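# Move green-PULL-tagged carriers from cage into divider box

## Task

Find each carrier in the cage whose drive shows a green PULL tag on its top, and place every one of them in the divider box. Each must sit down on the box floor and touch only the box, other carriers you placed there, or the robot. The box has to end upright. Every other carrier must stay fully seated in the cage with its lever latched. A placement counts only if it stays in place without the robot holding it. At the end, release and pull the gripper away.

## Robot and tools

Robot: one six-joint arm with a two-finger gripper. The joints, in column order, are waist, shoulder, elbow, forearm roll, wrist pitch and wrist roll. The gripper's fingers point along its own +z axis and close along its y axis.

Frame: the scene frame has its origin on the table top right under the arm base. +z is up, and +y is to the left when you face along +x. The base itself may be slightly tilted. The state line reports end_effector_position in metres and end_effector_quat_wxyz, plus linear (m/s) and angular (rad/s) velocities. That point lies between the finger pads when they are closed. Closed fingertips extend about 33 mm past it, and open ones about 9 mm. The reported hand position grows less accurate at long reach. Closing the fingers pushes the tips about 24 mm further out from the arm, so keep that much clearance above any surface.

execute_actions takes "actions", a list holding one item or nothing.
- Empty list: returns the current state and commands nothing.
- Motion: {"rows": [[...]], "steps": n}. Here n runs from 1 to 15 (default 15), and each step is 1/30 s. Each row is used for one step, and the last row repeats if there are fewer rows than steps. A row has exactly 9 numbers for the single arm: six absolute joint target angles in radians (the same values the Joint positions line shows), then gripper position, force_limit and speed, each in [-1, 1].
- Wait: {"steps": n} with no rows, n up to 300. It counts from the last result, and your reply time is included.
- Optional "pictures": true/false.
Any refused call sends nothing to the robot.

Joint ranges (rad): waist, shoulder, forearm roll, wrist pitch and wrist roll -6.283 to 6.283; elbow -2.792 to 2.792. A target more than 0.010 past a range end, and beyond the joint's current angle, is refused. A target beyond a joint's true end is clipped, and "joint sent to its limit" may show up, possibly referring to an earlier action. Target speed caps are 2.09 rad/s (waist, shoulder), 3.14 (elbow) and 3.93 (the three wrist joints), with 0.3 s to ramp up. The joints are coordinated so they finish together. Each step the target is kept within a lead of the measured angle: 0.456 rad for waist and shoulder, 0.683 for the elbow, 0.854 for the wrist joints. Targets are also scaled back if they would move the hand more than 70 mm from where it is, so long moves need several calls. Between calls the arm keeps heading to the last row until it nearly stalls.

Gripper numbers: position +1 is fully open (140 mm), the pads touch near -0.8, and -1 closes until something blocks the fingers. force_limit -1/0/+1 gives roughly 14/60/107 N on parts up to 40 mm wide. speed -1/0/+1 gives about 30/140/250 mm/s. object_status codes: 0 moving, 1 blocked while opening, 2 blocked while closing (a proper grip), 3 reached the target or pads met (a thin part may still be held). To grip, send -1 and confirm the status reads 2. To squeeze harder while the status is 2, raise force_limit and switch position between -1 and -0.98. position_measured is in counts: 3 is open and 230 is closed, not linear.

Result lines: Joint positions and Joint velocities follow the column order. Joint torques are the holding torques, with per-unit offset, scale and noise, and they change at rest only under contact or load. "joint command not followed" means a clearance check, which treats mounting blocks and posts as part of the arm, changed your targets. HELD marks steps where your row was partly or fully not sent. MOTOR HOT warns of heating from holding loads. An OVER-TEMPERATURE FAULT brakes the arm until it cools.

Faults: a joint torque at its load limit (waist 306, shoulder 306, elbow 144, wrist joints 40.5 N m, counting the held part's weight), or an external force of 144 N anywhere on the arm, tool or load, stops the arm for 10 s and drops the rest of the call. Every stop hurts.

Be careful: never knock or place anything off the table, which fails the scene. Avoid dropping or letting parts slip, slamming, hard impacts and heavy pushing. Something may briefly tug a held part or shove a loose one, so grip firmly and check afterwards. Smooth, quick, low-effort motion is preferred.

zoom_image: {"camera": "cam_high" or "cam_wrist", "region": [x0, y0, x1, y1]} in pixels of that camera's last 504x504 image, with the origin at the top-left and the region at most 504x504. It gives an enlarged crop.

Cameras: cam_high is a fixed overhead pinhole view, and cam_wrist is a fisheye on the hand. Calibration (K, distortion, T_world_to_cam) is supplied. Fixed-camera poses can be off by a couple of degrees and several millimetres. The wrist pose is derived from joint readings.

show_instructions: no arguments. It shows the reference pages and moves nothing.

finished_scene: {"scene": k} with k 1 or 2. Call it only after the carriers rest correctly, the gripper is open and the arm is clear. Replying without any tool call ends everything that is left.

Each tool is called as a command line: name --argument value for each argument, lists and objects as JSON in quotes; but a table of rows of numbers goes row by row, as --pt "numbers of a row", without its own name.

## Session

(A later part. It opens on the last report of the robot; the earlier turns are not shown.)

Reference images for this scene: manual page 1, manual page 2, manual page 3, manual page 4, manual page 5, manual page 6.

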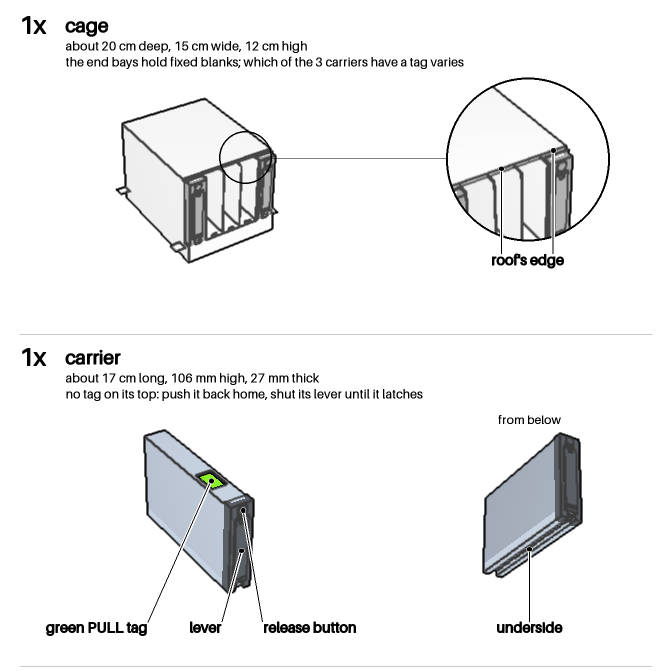

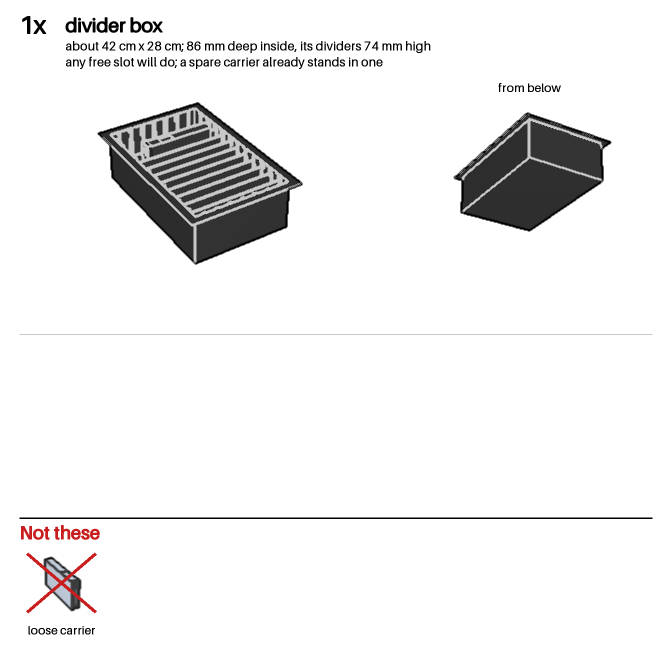

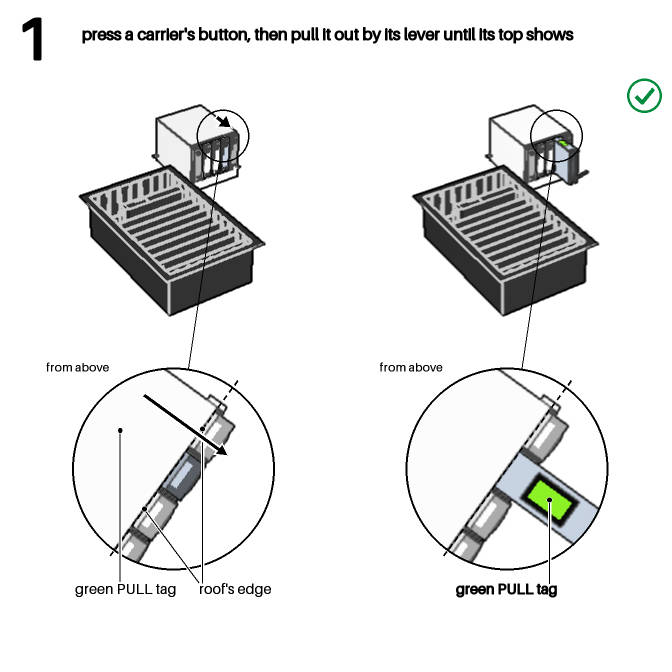

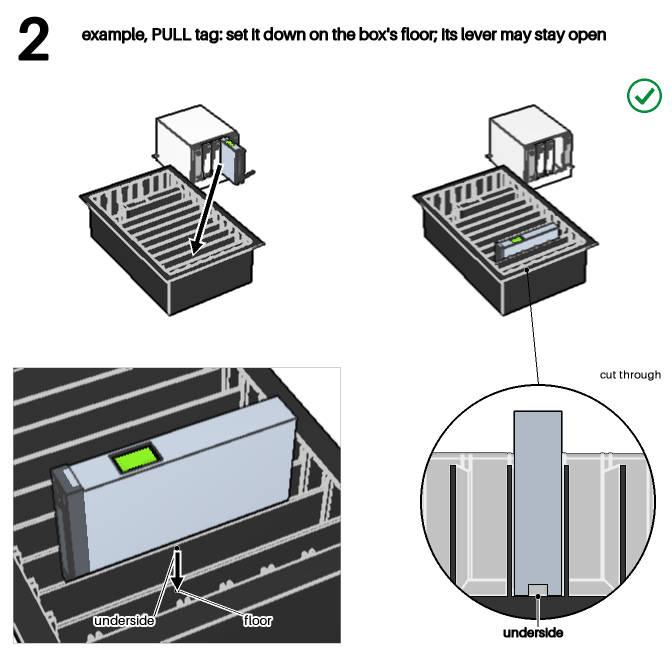

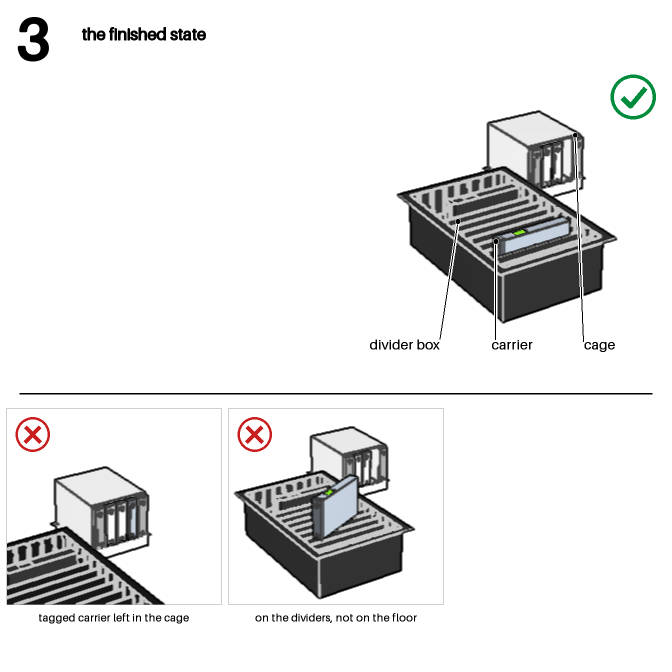

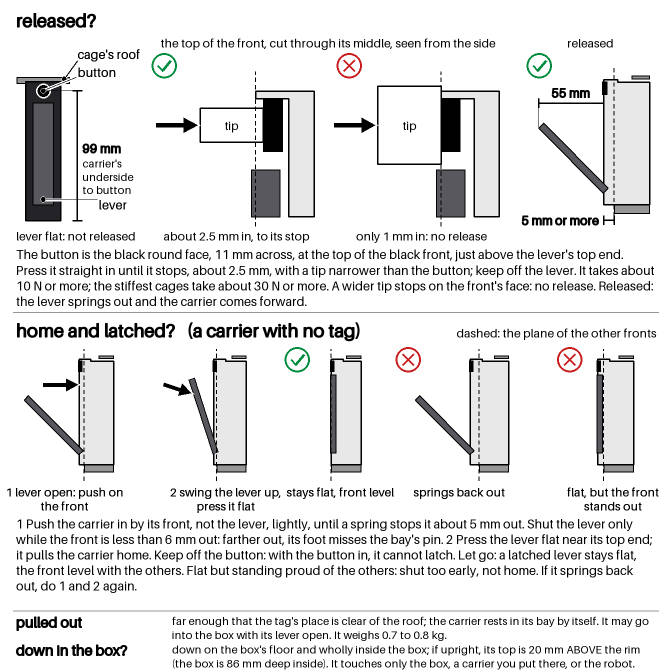

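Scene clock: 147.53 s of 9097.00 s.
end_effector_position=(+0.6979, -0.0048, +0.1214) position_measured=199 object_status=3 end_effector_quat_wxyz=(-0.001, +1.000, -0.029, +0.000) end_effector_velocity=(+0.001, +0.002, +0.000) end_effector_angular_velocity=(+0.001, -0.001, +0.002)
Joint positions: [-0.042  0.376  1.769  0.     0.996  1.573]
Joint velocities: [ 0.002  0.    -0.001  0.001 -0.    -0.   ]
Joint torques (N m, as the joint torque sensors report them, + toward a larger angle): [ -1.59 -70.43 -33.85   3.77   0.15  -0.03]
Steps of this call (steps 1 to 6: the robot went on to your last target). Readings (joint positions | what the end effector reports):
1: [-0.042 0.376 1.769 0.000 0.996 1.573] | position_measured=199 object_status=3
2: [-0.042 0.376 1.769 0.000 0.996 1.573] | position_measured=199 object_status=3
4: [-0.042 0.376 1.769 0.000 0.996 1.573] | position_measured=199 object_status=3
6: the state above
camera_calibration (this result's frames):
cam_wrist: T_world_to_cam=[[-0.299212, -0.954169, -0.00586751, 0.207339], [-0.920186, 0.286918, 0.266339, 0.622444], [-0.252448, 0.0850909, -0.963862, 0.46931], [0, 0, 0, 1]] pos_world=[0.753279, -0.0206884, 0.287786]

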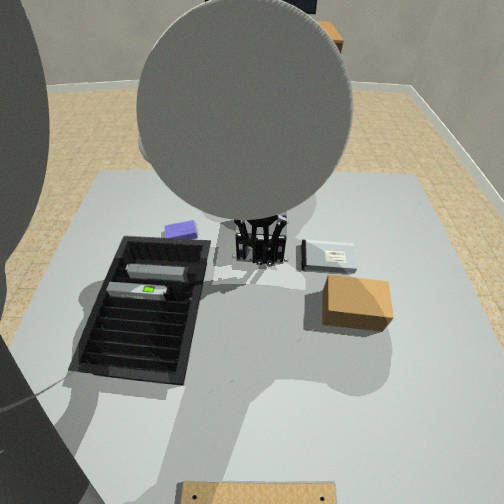

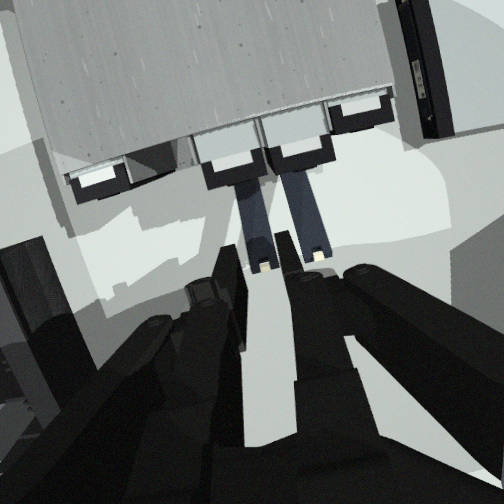

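execute_actions --actions '[{"rows":[[-0.0433,0.3763,1.7693,0,0.9960,1.5723,-0.55,0,-0.5],[-0.0433,0.3790,1.7715,0,0.9911,1.5723,-0.55,0,-0.5],[-0.0433,0.3840,1.7756,0,0.9820,1.5723,-0.55,0,-0.5],[-0.0433,0.3900,1.7805,0,0.9711,1.5723,-0.55,0,-0.5],[-0.0433,0.3960,1.7853,0,0.9603,1.5723,-0.55,0,-0.5],[-0.0433,0.4020,1.7900,0,0.9496,1.5723,-0.55,0,-0.5],[-0.0433,0.4075,1.7943,0,0.9398,1.5723,-0.55,0,-0.5],[-0.0433,0.4115,1.7974,0,0.9327,1.5723,-0.55,0,-0.5],[-0.0433,0.4135,1.7989,0,0.9292,1.5723,-0.55,0,-0.5],[-0.0433,0.4135,1.7989,0,0.9292,1.5723,-0.55,0,-0.5],[-0.0433,0.4135,1.7989,0,0.9292,1.5723,-0.55,0,-0.5],[-0.0433,0.4135,1.7989,0,0.9292,1.5723,-1,0,-0.5]],"steps":15}]' --pictures false

execute_actions --actions '[{"rows":[[-0.0433,0.4135,1.7989,0,0.9292,1.5723,-1,0,-0.5]],"steps":5}]' --pictures false

execute_actions --actions '[{"rows":[[-0.0433,0.4120,1.8012,0,0.9284,1.5723,-1,0,-0.5],[-0.0433,0.4095,1.8051,0,0.9270,1.5723,-1,0,-0.5],[-0.0433,0.4060,1.8105,0,0.9251,1.5723,-1,0,-0.5],[-0.0433,0.4020,1.8167,0,0.9229,1.5723,-1,0,-0.5],[-0.0433,0.3970,1.8244,0,0.9202,1.5723,-1,0,-0.5],[-0.0433,0.3920,1.8321,0,0.9175,1.5723,-1,0,-0.5],[-0.0433,0.3870,1.8398,0,0.9148,1.5723,-1,0,-0.5],[-0.0433,0.3820,1.8474,0,0.9122,1.5723,-1,0,-0.5],[-0.0433,0.3775,1.8543,0,0.9098,1.5723,-1,0,-0.5],[-0.0433,0.3748,1.8584,0,0.9084,1.5723,-1,0,-0.5],[-0.0432,0.3734,1.8605,0,0.9077,1.5724,-1,0,-0.5]],"steps":15}]'

Scene clock: 152.67 s of 9097.00 s.
end_effector_position=(+0.6979, -0.0056, +0.0821) position_measured=209 object_status=0 end_effector_quat_wxyz=(-0.001, +1.000, -0.029, +0.000) end_effector_velocity=(-0.000, -0.000, -0.001) end_effector_angular_velocity=(-0.000, -0.001, +0.001)
Joint positions: [-0.043  0.413  1.799 -0.     0.93   1.572]
Joint velocities: [-0.     0.001  0.002 -0.001 -0.003 -0.001]
Joint torques (N m, as the joint torque sensors report them, + toward a larger angle): [ -1.45 -64.39 -30.79   3.41  -1.07  -0.19]
Steps of this call (steps 1 to 15: the robot went on to your last target; steps 16 to 90: nothing new was sent; then 1.63 s passed at rest; steps 91 to 105: all 15 steps of this action). Readings (joint positions | what the end effector reports):
91: [-0.042 0.376 1.769 -0.000 0.996 1.573] | position_measured=199 object_status=3
92: [-0.043 0.376 1.769 -0.000 0.996 1.573] | position_measured=199 object_status=3
94: [-0.043 0.379 1.772 -0.000 0.990 1.573] | position_measured=199 object_status=3
98: [-0.043 0.399 1.787 -0.000 0.955 1.572] | position_measured=199 object_status=3
105: the state above

Scene clock: 152.83 s of 9097.00 s.
end_effector_position=(+0.6978, -0.0056, +0.0819) position_measured=210 object_status=0 end_effector_quat_wxyz=(-0.001, +1.000, -0.029, +0.000) end_effector_velocity=(+0.001, -0.000, -0.000) end_effector_angular_velocity=(-0.000, -0.001, +0.000)
Joint positions: [-0.043  0.413  1.799 -0.     0.929  1.572]
Joint velocities: [-0.     0.001 -0.001 -0.    -0.001  0.   ]
Joint torques (N m, as the joint torque sensors report them, + toward a larger angle): [ -2.18 -59.55 -28.44   3.48  -2.44  -0.01]
Steps of this call (steps 1 to 5: all 5 steps of this action). Readings (joint positions | what the end effector reports):
1: [-0.043 0.413 1.799 -0.000 0.929 1.572] | position_measured=210 object_status=0
2: [-0.043 0.413 1.799 -0.000 0.929 1.572] | position_measured=210 object_status=0
4: [-0.043 0.413 1.799 -0.000 0.929 1.572] | position_measured=210 object_status=0
5: the state above

Scene clock: 153.33 s of 9097.00 s.
end_effector_position=(+0.6678, -0.0039, +0.0817) position_measured=210 object_status=2 end_effector_quat_wxyz=(-0.001, +1.000, -0.029, +0.000) end_effector_velocity=(-0.004, +0.001, +0.001) end_effector_angular_velocity=(-0.001, -0.003, +0.001)
Joint positions: [-0.043  0.374  1.86  -0.     0.908  1.572]
Joint velocities: [ 0.001 -0.008  0.009 -0.001 -0.005  0.   ]
Joint torques (N m, as the joint torque sensors report them, + toward a larger angle): [ -1.58 -66.59 -27.32   3.79   1.38  -0.21]
Steps of this call (steps 1 to 15: all 15 steps of this action). Readings (joint positions | what the end effector reports):
1: [-0.043 0.413 1.799 -0.000 0.929 1.572] | position_measured=210 object_status=0
2: [-0.043 0.413 1.800 -0.000 0.929 1.572] | position_measured=210 object_status=0
4: [-0.043 0.410 1.805 -0.000 0.927 1.572] | position_measured=210 object_status=0
8: [-0.043 0.394 1.829 -0.000 0.919 1.572] | position_measured=210 object_status=2
15: the state above
camera_calibration (this result's frames):
cam_wrist: T_world_to_cam=[[-0.299227, -0.954165, -0.00575038, 0.199048], [-0.920112, 0.286941, 0.26657, 0.605037], [-0.252701, 0.0850559, -0.963798, 0.423551], [0, 0, 0, 1]] pos_world=[0.723294, -0.0197109, 0.248077]

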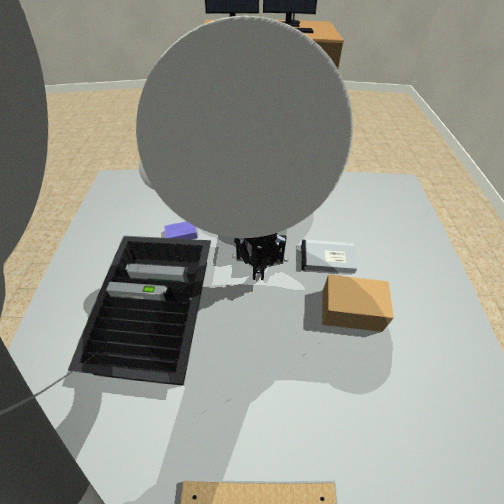

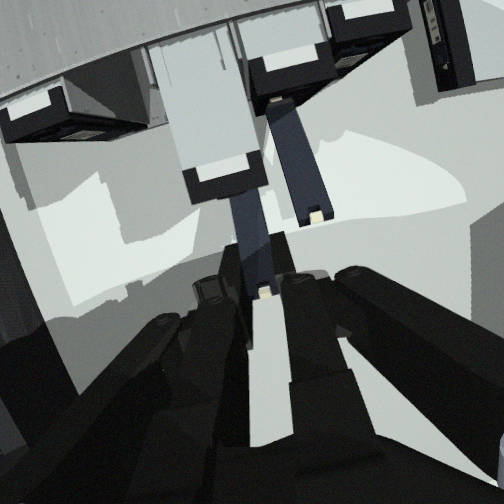

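execute_actions --actions '[{"rows":[[-0.0433,0.3755,1.8573,0,0.9088,1.5723,-1,0,-0.5],[-0.0433,0.3790,1.8520,0,0.9106,1.5723,-1,0,-0.5],[-0.0433,0.3840,1.8444,0,0.9132,1.5723,-1,0,-0.5],[-0.0433,0.3890,1.8367,0,0.9159,1.5723,-1,0,-0.5],[-0.0433,0.3940,1.8290,0,0.9186,1.5723,-1,0,-0.5],[-0.0433,0.3990,1.8213,0,0.9213,1.5723,-1,0,-0.5],[-0.0433,0.4040,1.8136,0,0.9240,1.5723,-1,0,-0.5],[-0.0433,0.4085,1.8066,0,0.9265,1.5723,-1,0,-0.5],[-0.0433,0.4120,1.8012,0,0.9284,1.5723,-1,0,-0.5],[-0.0433,0.4142,1.7978,0,0.9296,1.5723,-1,0,-0.5],[-0.0433,0.4155,1.7958,0,0.9303,1.5723,-1,0,-0.5],[-0.0433,0.4165,1.7942,0,0.9309,1.5723,-1,0,-0.5],[-0.0433,0.4173,1.7930,0,0.9313,1.5723,-1,0,-0.5],[-0.0433,0.4181,1.7917,0,0.9318,1.5723,-1,0,-0.5],[-0.0433,0.4188,1.7906,0,0.9322,1.5723,-1,0,-0.5]],"steps":15}]' --pictures false

execute_actions --actions '[{"steps":6}]'

Scene clock: 156.43 s of 9097.00 s.
end_effector_position=(+0.7003, -0.0056, +0.0818) position_measured=210 object_status=2 end_effector_quat_wxyz=(-0.001, +1.000, -0.029, +0.000) end_effector_velocity=(+0.021, -0.001, -0.001) end_effector_angular_velocity=(+0.001, +0.002, -0.001)
Joint positions: [-0.043  0.417  1.794  0.     0.931  1.572]
Joint velocities: [-0.     0.029 -0.044  0.001  0.017  0.001]
Joint torques (N m, as the joint torque sensors report them, + toward a larger angle): [ -1.63 -60.43 -27.18   3.59  -2.06   0.01]
Steps of this call (steps 1 to 15: the robot went on to your last target; steps 16 to 78: nothing new was sent; steps 79 to 93: all 15 steps of this action). Readings (joint positions | what the end effector reports):
79: [-0.043 0.373 1.861 0.000 0.908 1.572] | position_measured=210 object_status=2
80: [-0.043 0.374 1.860 -0.000 0.908 1.572] | position_measured=210 object_status=2
82: [-0.043 0.378 1.853 0.000 0.911 1.572] | position_measured=210 object_status=2
86: [-0.043 0.396 1.825 0.000 0.920 1.572] | position_measured=210 object_status=2
93: the state above

Scene clock: 156.63 s of 9097.00 s.
end_effector_position=(+0.7017, -0.0057, +0.0818) position_measured=210 object_status=2 end_effector_quat_wxyz=(-0.001, +1.000, -0.029, +0.000) end_effector_velocity=(+0.000, -0.001, +0.000) end_effector_angular_velocity=(+0.001, -0.000, -0.001)
Joint positions: [-0.043  0.419  1.791  0.     0.932  1.572]
Joint velocities: [-0.001  0.001 -0.001  0.001  0.    -0.001]
Joint torques (N m, as the joint torque sensors report them, + toward a larger angle): [  0.21 -59.85 -27.29   3.51  -2.23  -0.14]
Steps of this call (steps 1 to 6: the robot went on to your last target). Readings (joint positions | what the end effector reports):
1: [-0.043 0.418 1.792 0.000 0.932 1.572] | position_measured=210 object_status=2
2: [-0.043 0.418 1.791 0.000 0.932 1.572] | position_measured=210 object_status=2
4: [-0.043 0.419 1.791 0.000 0.932 1.572] | position_measured=210 object_status=2
6: the state above
camera_calibration (this result's frames):
cam_wrist: T_world_to_cam=[[-0.299222, -0.954166, -0.00584563, 0.207439], [-0.920149, 0.286923, 0.266459, 0.636762], [-0.252569, 0.0851094, -0.963829, 0.432314], [0, 0, 0, 1]] pos_world=[0.757176, -0.0215641, 0.248218]

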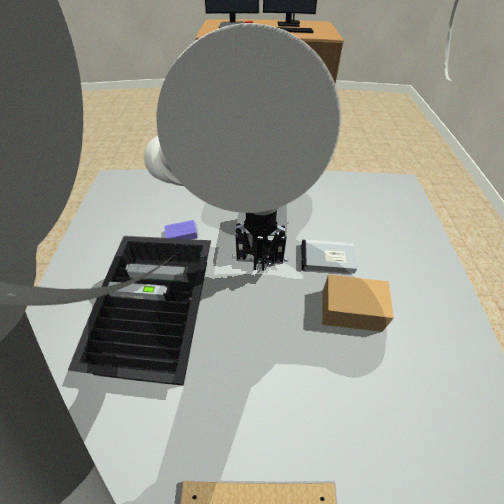

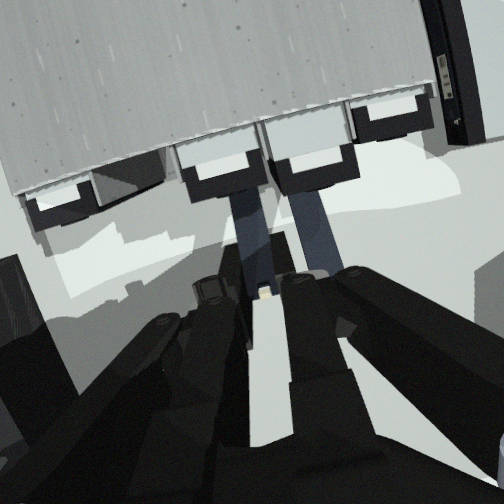

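execute_actions --actions '[{"rows":[[-0.0433,0.4192,1.7897,0,0.9327,1.5723,-1,0,-0.5],[-0.0433,0.4196,1.7888,0,0.9332,1.5723,-1,0,-0.5],[-0.0433,0.4200,1.7880,0,0.9336,1.5723,-1,0,-0.5],[-0.0433,0.4205,1.7872,0,0.9339,1.5723,-1,0,-0.5]],"steps":9}]' --pictures false

Scene clock: 158.17 s of 9097.00 s.
end_effector_position=(+0.7031, -0.0059, +0.0821) position_measured=210 object_status=2 end_effector_quat_wxyz=(-0.001, +1.000, -0.029, -0.000) end_effector_velocity=(+0.001, -0.001, -0.000) end_effector_angular_velocity=(+0.000, -0.000, -0.001)
Joint positions: [-0.043  0.42   1.787  0.     0.934  1.572]
Joint velocities: [-0.001  0.001 -0.001  0.001  0.    -0.001]
Joint torques (N m, as the joint torque sensors report them, + toward a larger angle): [ -1.98 -55.99 -34.73   3.57  -7.68  -0.05]
Steps of this call (steps 1 to 15: the robot went on to your last target; steps 16 to 37: nothing new was sent; steps 38 to 46: all 9 steps of this action). Readings (joint positions | what the end effector reports):
38: [-0.043 0.419 1.791 0.000 0.932 1.572] | position_measured=210 object_status=2
39: [-0.043 0.419 1.790 0.000 0.932 1.572] | position_measured=210 object_status=2
41: [-0.043 0.420 1.789 0.000 0.933 1.572] | position_measured=210 object_status=2
45: [-0.043 0.420 1.787 0.000 0.934 1.572] | position_measured=210 object_status=2
46: the state above

execute_actions --actions '[{"rows":[[-0.0433,0.4197,1.7884,0,0.9335,1.5723,-1,0,0],[-0.0433,0.4193,1.7890,0,0.9333,1.5723,-1,0,0],[-0.0433,0.4193,1.7890,0,0.9333,1.5723,-0.55,0,0],[-0.0433,0.4193,1.7890,0,0.9333,1.5723,-0.55,0,0],[-0.0433,0.4193,1.7890,0,0.9333,1.5723,-0.55,0,0],[-0.0433,0.4193,1.7890,0,0.9333,1.5723,-0.55,0,0],[-0.0433,0.4150,1.7860,0,0.9406,1.5723,-0.55,0,0],[-0.0433,0.4080,1.7812,0,0.9524,1.5723,-0.55,0,0],[-0.0433,0.4000,1.7757,0,0.9659,1.5723,-0.55,0,0],[-0.0433,0.3920,1.7702,0,0.9794,1.5723,-0.55,0,0],[-0.0433,0.3840,1.7647,0,0.9929,1.5723,-0.55,0,0],[-0.0433,0.3780,1.7605,0,1.0031,1.5723,-0.55,0,0],[-0.0433,0.3752,1.7586,0,1.0078,1.5723,-0.55,0,0]],"steps":15}]' --pictures false

execute_actions --actions '[{"rows":[[-0.0480,0.3745,1.7597,0,1.0074,1.5676,-0.55,0,0],[-0.0550,0.3734,1.7612,0,1.0070,1.5606,-0.55,0,0],[-0.0630,0.3722,1.7630,0,1.0064,1.5526,-0.55,0,0],[-0.0710,0.3710,1.7648,0,1.0058,1.5446,-0.55,0,0],[-0.0790,0.3697,1.7666,0,1.0053,1.5366,-0.55,0,0],[-0.0840,0.3690,1.7677,0,1.0049,1.5316,-0.55,0,0],[-0.0865,0.3686,1.7683,0,1.0047,1.5291,-0.55,0,0],[-0.0865,0.3686,1.7683,0,1.0047,1.5291,-0.55,0,0],[-0.0865,0.3738,1.7729,0,0.9949,1.5291,-0.55,0,0]],"steps":15}]'

Scene clock: 162.00 s of 9097.00 s.
end_effector_position=(+0.7011, -0.0058, +0.1236) position_measured=199 object_status=0 end_effector_quat_wxyz=(-0.001, +1.000, -0.029, +0.000) end_effector_velocity=(-0.003, +0.000, +0.097) end_effector_angular_velocity=(-0.001, -0.009, +0.000)
Joint positions: [-0.043  0.379  1.761 -0.     1.002  1.572]
Joint velocities: [ 0.    -0.095 -0.066 -0.     0.152  0.   ]
Joint torques (N m, as the joint torque sensors report them, + toward a larger angle): [ -3.67 -51.55 -27.06   2.97  -0.15   0.03]
Steps of this call (steps 1 to 15: the robot went on to your last target; steps 16 to 90: nothing new was sent; then 0.33 s passed at rest; steps 91 to 105: all 15 steps of this action). Readings (joint positions | what the end effector reports):
91: [-0.043 0.421 1.787 -0.000 0.934 1.572] | position_measured=210 object_status=2
92: [-0.043 0.420 1.787 -0.000 0.934 1.572] | position_measured=210 object_status=2
94: [-0.043 0.420 1.788 -0.000 0.933 1.572] | position_measured=210 object_status=0
98: [-0.043 0.418 1.788 -0.000 0.936 1.572] | position_measured=199 object_status=0
105: the state above

Scene clock: 162.50 s of 9097.00 s.
end_effector_position=(+0.6952, -0.0355, +0.1216) position_measured=199 object_status=3 end_effector_quat_wxyz=(-0.001, +1.000, -0.029, +0.000) end_effector_velocity=(-0.001, -0.001, -0.003) end_effector_angular_velocity=(-0.001, +0.002, -0.001)
Joint positions: [-0.086  0.373  1.773 -0.     0.995  1.529]
Joint velocities: [-0.002  0.003  0.003 -0.001 -0.004 -0.001]
Joint torques (N m, as the joint torque sensors report them, + toward a larger angle): [ -0.78 -70.96 -32.82   3.61   0.24   0.11]
Steps of this call (steps 1 to 15: all 15 steps of this action). Readings (joint positions | what the end effector reports):
1: [-0.043 0.377 1.760 -0.000 1.005 1.572] | position_measured=199 object_status=3
2: [-0.045 0.376 1.760 -0.000 1.006 1.571] | position_measured=199 object_status=3
4: [-0.053 0.374 1.760 -0.000 1.007 1.562] | position_measured=199 object_status=3
8: [-0.079 0.370 1.766 -0.000 1.005 1.536] | position_measured=199 object_status=3
15: the state above
camera_calibration (this result's frames):
cam_wrist: T_world_to_cam=[[-0.299186, -0.954177, -0.0058313, 0.177226], [-0.920229, 0.286914, 0.266194, 0.628807], [-0.252324, 0.0850077, -0.963902, 0.471375], [0, 0, 0, 1]] pos_world=[0.750608, -0.051379, 0.288008]

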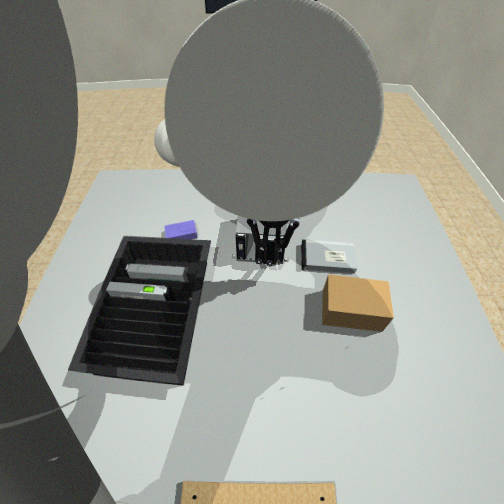

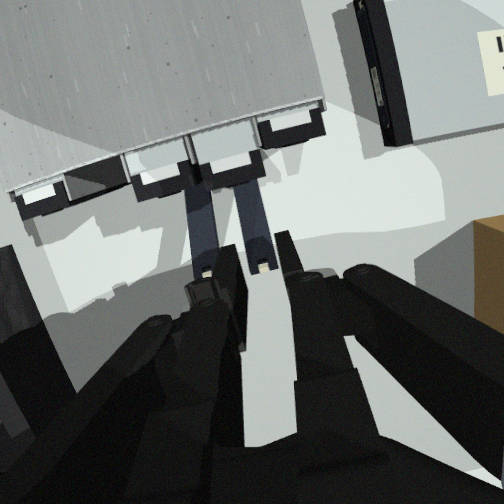

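execute_actions --actions '[]'

Scene clock: 169.60 s of 9097.00 s.
end_effector_position=(+0.6952, -0.0356, +0.1213) position_measured=199 object_status=3 end_effector_quat_wxyz=(-0.001, +1.000, -0.029, +0.000) end_effector_velocity=(-0.001, -0.000, -0.001) end_effector_angular_velocity=(+0.000, +0.001, -0.001)
Joint positions: [-0.087  0.374  1.773  0.     0.995  1.529]
Joint velocities: [-0.001  0.     0.001  0.    -0.    -0.   ]
Joint torques (N m, as the joint torque sensors report them, + toward a larger angle): [  0.55 -69.91 -33.7    3.59   0.19  -0.15]
Steps of this call (steps 1 to 15: the robot went on to your last target; steps 16 to 90: nothing new was sent; then 4.10 s passed at rest). Readings (joint positions | what the end effector reports):
1: [-0.086 0.374 1.773 -0.000 0.995 1.529] | position_measured=199 object_status=3
2: [-0.086 0.374 1.773 -0.000 0.995 1.529] | position_measured=199 object_status=3
4: [-0.086 0.374 1.773 -0.000 0.995 1.529] | position_measured=199 object_status=3
8: [-0.086 0.374 1.773 -0.000 0.995 1.529] | position_measured=199 object_status=3
90: the state above
The arm was judged still, so your last target was given up. Only a new action makes it travel on or press farther. Fingers that are still opening or closing keep moving.
camera_calibration (this result's frames):
cam_wrist: T_world_to_cam=[[-0.299251, -0.954157, -0.00581797, 0.177212], [-0.920134, 0.286956, 0.266476, 0.628745], [-0.252591, 0.0850966, -0.963824, 0.471248], [0, 0, 0, 1]] pos_world=[0.750593, -0.0514352, 0.287686]

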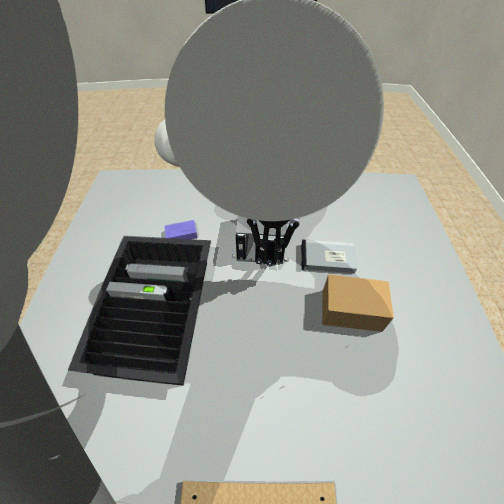

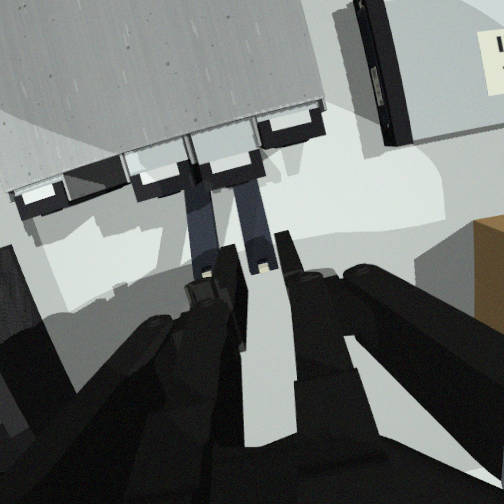

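execute_actions --actions '[{"rows":[[-0.0865,0.3800,1.7779,0,0.9837,1.5291,-0.55,0,0],[-0.0865,0.3862,1.7828,0,0.9726,1.5291,-0.55,0,0],[-0.0865,0.3862,1.7828,0,0.9726,1.5291,-0.55,0,0],[-0.0865,0.3924,1.7878,0,0.9614,1.5291,-0.55,0,0],[-0.0865,0.3924,1.7878,0,0.9614,1.5291,-0.55,0,0],[-0.0865,0.3987,1.7927,0,0.9502,1.5291,-0.55,0,0],[-0.0865,0.3987,1.7927,0,0.9502,1.5291,-0.55,0,0],[-0.0865,0.4049,1.7977,0,0.9390,1.5291,-0.55,0,0],[-0.0865,0.4049,1.7977,0,0.9390,1.5291,-0.55,0,0],[-0.0865,0.4111,1.8026,0,0.9279,1.5291,-0.55,0,0]],"steps":15}]'

Scene clock: 172.23 s of 9097.00 s.
end_effector_position=(+0.6951, -0.0355, +0.0821) position_measured=199 object_status=3 end_effector_quat_wxyz=(-0.001, +1.000, -0.029, +0.000) end_effector_velocity=(+0.001, +0.000, -0.006) end_effector_angular_velocity=(-0.000, -0.003, +0.001)
Joint positions: [-0.087  0.411  1.802  0.     0.929  1.529]
Joint velocities: [ 0.     0.005  0.005  0.    -0.013 -0.001]
Joint torques (N m, as the joint torque sensors report them, + toward a larger angle): [ -1.13 -71.26 -32.73   3.58  -0.33   0.06]
Steps of this call (steps 1 to 64: nothing new was sent; steps 65 to 79: all 15 steps of this action). Readings (joint positions | what the end effector reports):
65: [-0.087 0.374 1.773 0.000 0.995 1.529] | position_measured=199 object_status=3
66: [-0.087 0.376 1.774 0.000 0.991 1.529] | position_measured=199 object_status=3
68: [-0.087 0.383 1.780 0.000 0.979 1.529] | position_measured=199 object_status=3
72: [-0.087 0.396 1.790 0.000 0.955 1.529] | position_measured=199 object_status=3
79: the state above
camera_calibration (this result's frames):
cam_wrist: T_world_to_cam=[[-0.299335, -0.95413, -0.00590443, 0.177124], [-0.920103, 0.28701, 0.266524, 0.639105], [-0.252604, 0.0852127, -0.96381, 0.433446], [0, 0, 0, 1]] pos_world=[0.750552, -0.0513651, 0.248469]

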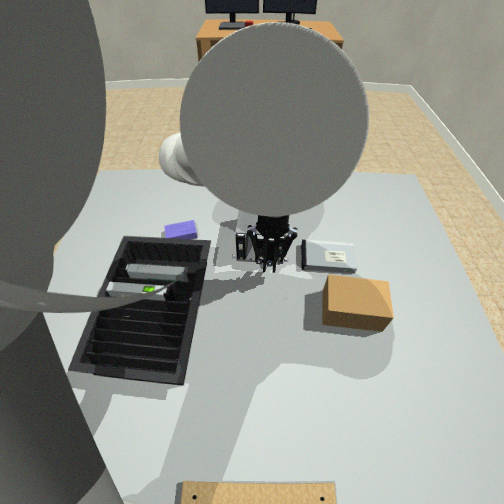

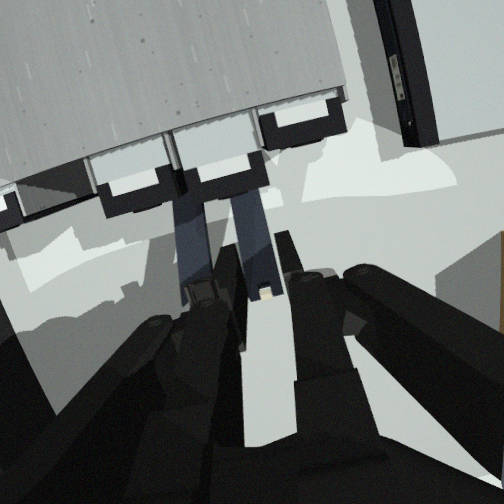

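execute_actions --actions '[{"rows":[[-0.0865,0.4111,1.8026,0,0.9279,1.5291,-1,0,-0.5]],"steps":10}]' --pictures false

Scene clock: 173.80 s of 9097.00 s.
end_effector_position=(+0.6951, -0.0355, +0.0817) position_measured=210 object_status=0 end_effector_quat_wxyz=(-0.001, +1.000, -0.029, +0.000) end_effector_velocity=(+0.000, -0.000, +0.000) end_effector_angular_velocity=(-0.000, -0.001, -0.000)
Joint positions: [-0.087  0.411  1.803 -0.     0.928  1.529]
Joint velocities: [-0. -0. -0.  0. -0. -0.]
Joint torques (N m, as the joint torque sensors report them, + toward a larger angle): [ -0.32 -69.13 -30.81   3.49  -0.48  -0.04]
Steps of this call (steps 1 to 15: the robot went on to your last target; steps 16 to 37: nothing new was sent; steps 38 to 47: all 10 steps of this action). Readings (joint positions | what the end effector reports):
38: [-0.087 0.411 1.803 -0.000 0.928 1.529] | position_measured=199 object_status=0
39: [-0.087 0.411 1.803 -0.000 0.928 1.529] | position_measured=200 object_status=0
41: [-0.087 0.411 1.803 -0.000 0.928 1.529] | position_measured=209 object_status=0
45: [-0.087 0.411 1.803 -0.000 0.928 1.529] | position_measured=210 object_status=0
47: the state above

execute_actions --actions '[{"rows":[[-0.0866,0.4090,1.8058,0,0.9268,1.5290,-1,0,-0.5],[-0.0867,0.4055,1.8112,0,0.9249,1.5289,-1,0,-0.5],[-0.0869,0.4010,1.8181,0,0.9225,1.5287,-1,0,-0.5],[-0.0872,0.3960,1.8258,0,0.9198,1.5284,-1,0,-0.5],[-0.0874,0.3910,1.8335,0,0.9171,1.5282,-1,0,-0.5],[-0.0877,0.3860,1.8412,0,0.9144,1.5279,-1,0,-0.5],[-0.0879,0.3810,1.8488,0,0.9118,1.5277,-1,0,-0.5],[-0.0882,0.3760,1.8565,0,0.9091,1.5274,-1,0,-0.5],[-0.0884,0.3710,1.8641,0,0.9065,1.5272,-1,0,-0.5],[-0.0886,0.3670,1.8701,0,0.9045,1.5270,-1,0,-0.5],[-0.0888,0.3634,1.8755,0,0.9027,1.5268,-1,0,-0.5]],"steps":15}]'

Scene clock: 191.63 s of 9097.00 s.
end_effector_position=(+0.6597, -0.0334, +0.0817) position_measured=210 object_status=2 end_effector_quat_wxyz=(-0.001, +1.000, -0.029, +0.000) end_effector_velocity=(-0.008, +0.000, +0.000) end_effector_angular_velocity=(-0.000, -0.003, -0.001)
Joint positions: [-0.089  0.364  1.875  0.     0.903  1.527]
Joint velocities: [-0.001 -0.012  0.018 -0.    -0.008 -0.   ]
Joint torques (N m, as the joint torque sensors report them, + toward a larger angle): [ -2.89 -65.46 -29.92   3.68   0.46  -0.02]
Steps of this call (steps 1 to 15: the robot went on to your last target; steps 16 to 90: nothing new was sent; then 14.33 s passed at rest; steps 91 to 105: all 15 steps of this action). Readings (joint positions | what the end effector reports):
91: [-0.087 0.411 1.803 0.000 0.928 1.529] | position_measured=210 object_status=2
92: [-0.087 0.411 1.804 0.000 0.927 1.529] | position_measured=210 object_status=2
94: [-0.087 0.406 1.811 0.000 0.925 1.529] | position_measured=210 object_status=2
98: [-0.087 0.389 1.837 0.000 0.916 1.528] | position_measured=210 object_status=2
105: the state above
camera_calibration (this result's frames):
cam_wrist: T_world_to_cam=[[-0.299237, -0.954161, -0.00582441, 0.168429], [-0.920119, 0.286934, 0.266552, 0.606015], [-0.252662, 0.0851214, -0.963803, 0.423992], [0, 0, 0, 1]] pos_world=[0.715133, -0.049269, 0.248091]

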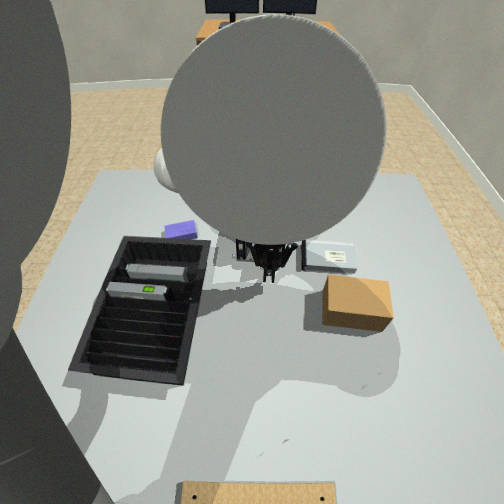

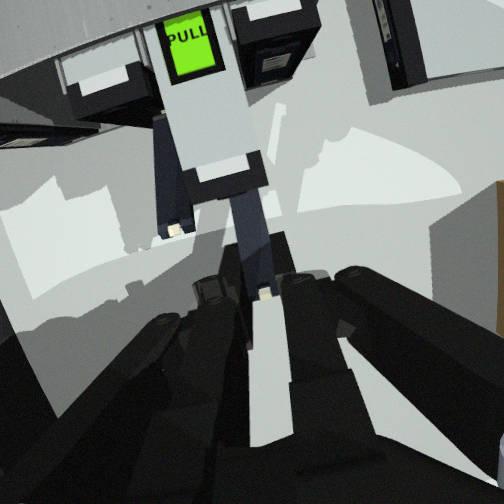

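execute_actions --actions '[{"rows":[[-0.0890,0.3600,1.8806,0,0.9010,1.5266,-1,0,-0.5],[-0.0892,0.3560,1.8866,0,0.8990,1.5264,-1,0,-0.5],[-0.0894,0.3515,1.8933,0,0.8968,1.5262,-1,0,-0.5],[-0.0896,0.3470,1.9000,0,0.8946,1.5260,-1,0,-0.5],[-0.0899,0.3425,1.9067,0,0.8924,1.5257,-1,0,-0.5],[-0.0901,0.3389,1.9121,0,0.8906,1.5255,-1,0,-0.5],[-0.0901,0.3389,1.9121,0,0.8906,1.5255,-1,0,-0.5],[-0.0901,0.3389,1.9121,0,0.8906,1.5255,-1,0,-0.5],[-0.0901,0.3389,1.9121,0,0.8906,1.5255,-1,0,-0.5],[-0.0901,0.3389,1.9121,0,0.8906,1.5255,-1,0,-0.5],[-0.0901,0.3389,1.9121,0,0.8906,1.5255,-1,0,-0.5],[-0.0901,0.3389,1.9121,0,0.8906,1.5255,-0.36,0,0]],"steps":15}]' --pictures false

execute_actions --actions '[{"rows":[[-0.0901,0.3389,1.9121,0,0.8906,1.5255,-0.36,0,0],[-0.0901,0.3389,1.9121,0,0.8906,1.5255,-0.36,0,0],[-0.0901,0.3300,1.9056,0,0.9060,1.5255,-0.36,0,0],[-0.0901,0.3200,1.8980,0,0.9236,1.5255,-0.36,0,0],[-0.0901,0.3100,1.8904,0,0.9412,1.5255,-0.36,0,0],[-0.0901,0.3020,1.8843,0,0.9553,1.5255,-0.36,0,0],[-0.0901,0.2948,1.8783,0,0.9685,1.5255,-0.36,0,0]],"steps":13}]'

Scene clock: 196.13 s of 9097.00 s.
end_effector_position=(+0.6408, -0.0324, +0.0816) position_measured=192 object_status=0 end_effector_quat_wxyz=(-0.001, +1.000, -0.029, +0.000) end_effector_velocity=(+0.000, -0.000, +0.000) end_effector_angular_velocity=(+0.000, -0.001, -0.002)
Joint positions: [-0.09   0.339  1.912 -0.     0.891  1.526]
Joint velocities: [-0.001 -0.    -0.     0.001 -0.     0.001]
Joint torques (N m, as the joint torque sensors report them, + toward a larger angle): [ -0.99 -62.93 -31.77   3.42   0.23  -0.16]
Steps of this call (steps 1 to 15: the robot went on to your last target; steps 16 to 90: nothing new was sent; then 1.00 s passed at rest; steps 91 to 105: all 15 steps of this action). Readings (joint positions | what the end effector reports):
91: [-0.089 0.363 1.876 0.000 0.903 1.527] | position_measured=210 object_status=2
92: [-0.089 0.362 1.877 -0.000 0.902 1.527] | position_measured=210 object_status=2
94: [-0.089 0.357 1.885 -0.000 0.899 1.526] | position_measured=210 object_status=2
98: [-0.090 0.342 1.908 -0.000 0.892 1.526] | position_measured=210 object_status=2
105: the state above

Scene clock: 196.57 s of 9097.00 s.
end_effector_position=(+0.6407, -0.0325, +0.1246) position_measured=174 object_status=3 end_effector_quat_wxyz=(-0.001, +1.000, -0.029, +0.000) end_effector_velocity=(-0.000, -0.001, +0.005) end_effector_angular_velocity=(+0.000, +0.003, -0.001)
Joint positions: [-0.09   0.295  1.879 -0.     0.968  1.525]
Joint velocities: [-0.001 -0.004 -0.005  0.     0.012 -0.   ]
Joint torques (N m, as the joint torque sensors report them, + toward a larger angle): [ -2.11 -59.42 -32.96   3.63  -0.06   0.04]
Steps of this call (steps 1 to 13: all 13 steps of this action). Readings (joint positions | what the end effector reports):
1: [-0.090 0.339 1.912 -0.000 0.891 1.526] | position_measured=185 object_status=0
2: [-0.090 0.339 1.912 -0.000 0.891 1.526] | position_measured=178 object_status=0
4: [-0.090 0.337 1.911 -0.000 0.895 1.526] | position_measured=174 object_status=0
8: [-0.090 0.308 1.889 -0.000 0.944 1.525] | position_measured=174 object_status=0
13: the state above
camera_calibration (this result's frames):
cam_wrist: T_world_to_cam=[[-0.299258, -0.954155, -0.00574678, 0.163932], [-0.920082, 0.286965, 0.266646, 0.576823], [-0.252772, 0.0850834, -0.963777, 0.460597], [0, 0, 0, 1]] pos_world=[0.696209, -0.0483009, 0.291048]

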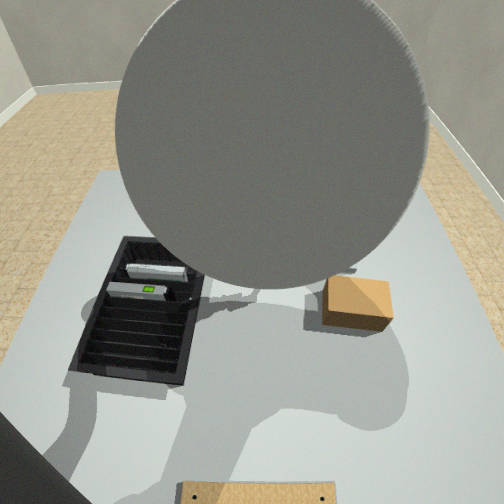

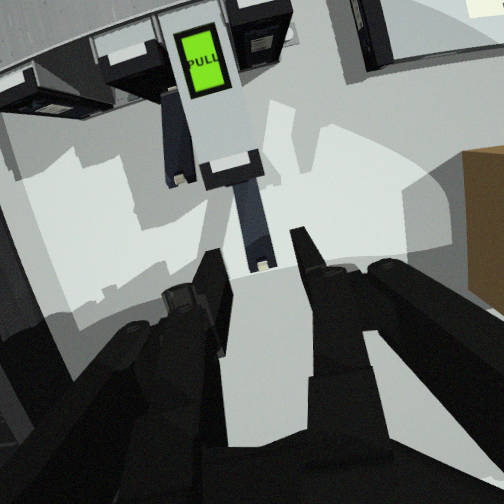

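execute_actions --actions '[{"rows":[[-0.0896,0.3043,1.8650,0,0.9723,1.5260,-0.36,0,0],[-0.0891,0.3138,1.8517,0,0.9761,1.5265,-0.36,0,0],[-0.0887,0.3234,1.8383,0,0.9799,1.5269,-0.36,0,0],[-0.0882,0.3329,1.8250,0,0.9837,1.5274,-0.36,0,0],[-0.0877,0.3440,1.8088,0,0.9888,1.5279,-0.36,0,0],[-0.0872,0.3550,1.7926,0,0.9940,1.5284,-0.36,0,0],[-0.0867,0.3660,1.7764,0,0.9992,1.5289,-0.36,0,0],[-0.0862,0.3771,1.7602,0,1.0043,1.5294,-0.36,0,0],[-0.0858,0.3870,1.7452,0,1.0094,1.5298,-0.36,0,0],[-0.0854,0.3970,1.7313,0,1.0133,1.5302,-0.36,0,0],[-0.0851,0.4070,1.7195,0,1.0151,1.5305,-0.36,0,0],[-0.0848,0.4156,1.7098,0,1.0162,1.5308,-0.36,0,0]],"steps":15}]' --pictures false

execute_actions --actions '[{"steps":6}]'

Scene clock: 199.20 s of 9097.00 s.
end_effector_position=(+0.7230, -0.0373, +0.1218) position_measured=174 object_status=3 end_effector_quat_wxyz=(-0.001, +1.000, -0.029, +0.000) end_effector_velocity=(+0.066, -0.005, -0.017) end_effector_angular_velocity=(+0.000, +0.004, -0.002)
Joint positions: [-0.085  0.412  1.714  0.     1.015  1.531]
Joint velocities: [ 0.003  0.108 -0.13   0.     0.025  0.004]
Joint torques (N m, as the joint torque sensors report them, + toward a larger angle): [  2.35 -92.39 -32.08   3.52   0.15  -0.01]
Steps of this call (steps 1 to 15: the robot went on to your last target; steps 16 to 64: nothing new was sent; steps 65 to 79: all 15 steps of this action). Readings (joint positions | what the end effector reports):
65: [-0.090 0.295 1.878 0.000 0.969 1.525] | position_measured=174 object_status=3
66: [-0.090 0.297 1.875 0.000 0.970 1.526] | position_measured=174 object_status=3
68: [-0.089 0.309 1.858 0.000 0.974 1.526] | position_measured=174 object_status=3
72: [-0.088 0.346 1.805 0.000 0.990 1.528] | position_measured=174 object_status=3
79: the state above

Scene clock: 199.40 s of 9097.00 s.
end_effector_position=(+0.7253, -0.0374, +0.1214) position_measured=174 object_status=3 end_effector_quat_wxyz=(-0.001, +1.000, -0.029, +0.000) end_effector_velocity=(+0.002, +0.000, +0.000) end_effector_angular_velocity=(-0.001, -0.001, +0.002)
Joint positions: [-0.085  0.415  1.71   0.     1.016  1.531]
Joint velocities: [ 0.001  0.002 -0.003 -0.001  0.    -0.   ]
Joint torques (N m, as the joint torque sensors report them, + toward a larger angle): [ -1.98 -75.5  -34.26   3.84   0.2   -0.05]
Steps of this call (steps 1 to 6: the robot went on to your last target). Readings (joint positions | what the end effector reports):
1: [-0.085 0.414 1.712 0.000 1.016 1.531] | position_measured=174 object_status=3
2: [-0.085 0.415 1.711 0.000 1.016 1.531] | position_measured=174 object_status=3
4: [-0.085 0.415 1.710 0.000 1.016 1.531] | position_measured=174 object_status=3
6: the state above
camera_calibration (this result's frames):
cam_wrist: T_world_to_cam=[[-0.299249, -0.954157, -0.00584129, 0.184529], [-0.920145, 0.286951, 0.266444, 0.656971], [-0.252553, 0.0851079, -0.963833, 0.479133], [0, 0, 0, 1]] pos_world=[0.780736, -0.0532264, 0.287836]

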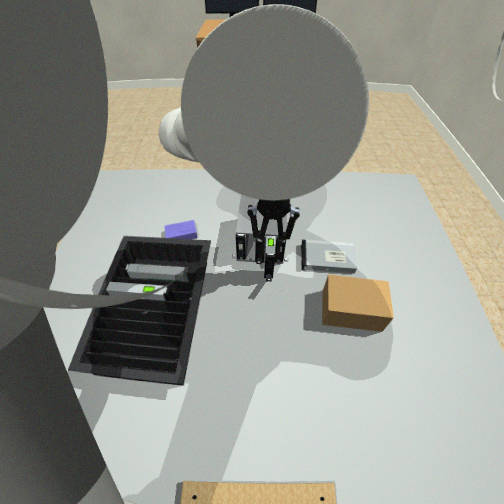

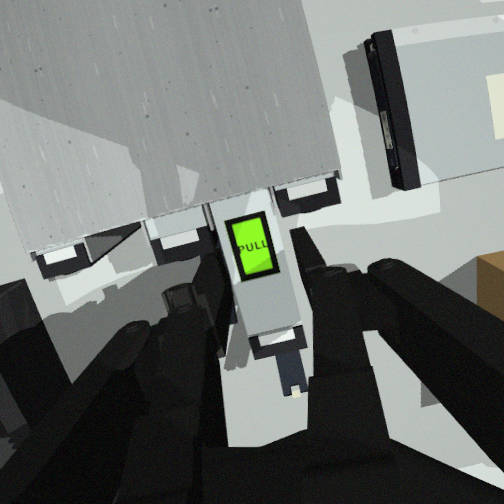

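execute_actions --actions '[{"rows":[[-0.0848,0.4156,1.7098,0,1.0162,1.5308,-1,1,-0.6]],"steps":15}]' --pictures false

execute_actions --actions '[{"rows":[[-0.0848,0.4150,1.7093,0,1.0173,1.5308,-1,1,-0.6]],"steps":8}]' --pictures false

Scene clock: 201.43 s of 9097.00 s.
end_effector_position=(+0.7254, -0.0374, +0.1214) position_measured=197 object_status=0 end_effector_quat_wxyz=(-0.001, +1.000, -0.029, +0.000) end_effector_velocity=(+0.000, +0.000, +0.000) end_effector_angular_velocity=(+0.000, -0.001, -0.000)
Joint positions: [-0.085  0.416  1.71   0.     1.016  1.531]
Joint velocities: [ 0.    -0.     0.     0.001 -0.001  0.   ]
Joint torques (N m, as the joint torque sensors report them, + toward a larger angle): [ -2.65 -64.71 -28.62   3.2   -1.03   0.16]
Steps of this call (steps 1 to 15: the robot went on to your last target; steps 16 to 46: nothing new was sent; steps 47 to 61: all 15 steps of this action). Readings (joint positions | what the end effector reports):
47: [-0.085 0.416 1.710 0.000 1.016 1.531] | position_measured=174 object_status=0
48: [-0.085 0.416 1.710 0.000 1.016 1.531] | position_measured=175 object_status=0
50: [-0.085 0.416 1.710 0.000 1.016 1.531] | position_measured=183 object_status=0
54: [-0.085 0.416 1.710 0.000 1.016 1.531] | position_measured=194 object_status=0
61: the state above

Scene clock: 201.70 s of 9097.00 s.
end_effector_position=(+0.7252, -0.0374, +0.1217) position_measured=197 object_status=2 end_effector_quat_wxyz=(-0.001, +1.000, -0.029, -0.000) end_effector_velocity=(+0.000, -0.000, +0.002) end_effector_angular_velocity=(-0.002, -0.002, +0.002)
Joint positions: [-0.085  0.415  1.709  0.     1.017  1.531]
Joint velocities: [ 0.    -0.002 -0.001 -0.002  0.001 -0.001]
Joint torques (N m, as the joint torque sensors report them, + toward a larger angle): [ -0.93 -78.64 -36.86   3.54   0.16  -0.09]
Steps of this call (steps 1 to 8: all 8 steps of this action). Readings (joint positions | what the end effector reports):
1: [-0.085 0.416 1.710 0.000 1.016 1.531] | position_measured=197 object_status=2
2: [-0.085 0.416 1.710 0.000 1.016 1.531] | position_measured=197 object_status=2
4: [-0.085 0.416 1.710 0.000 1.017 1.531] | position_measured=197 object_status=2
8: the state above


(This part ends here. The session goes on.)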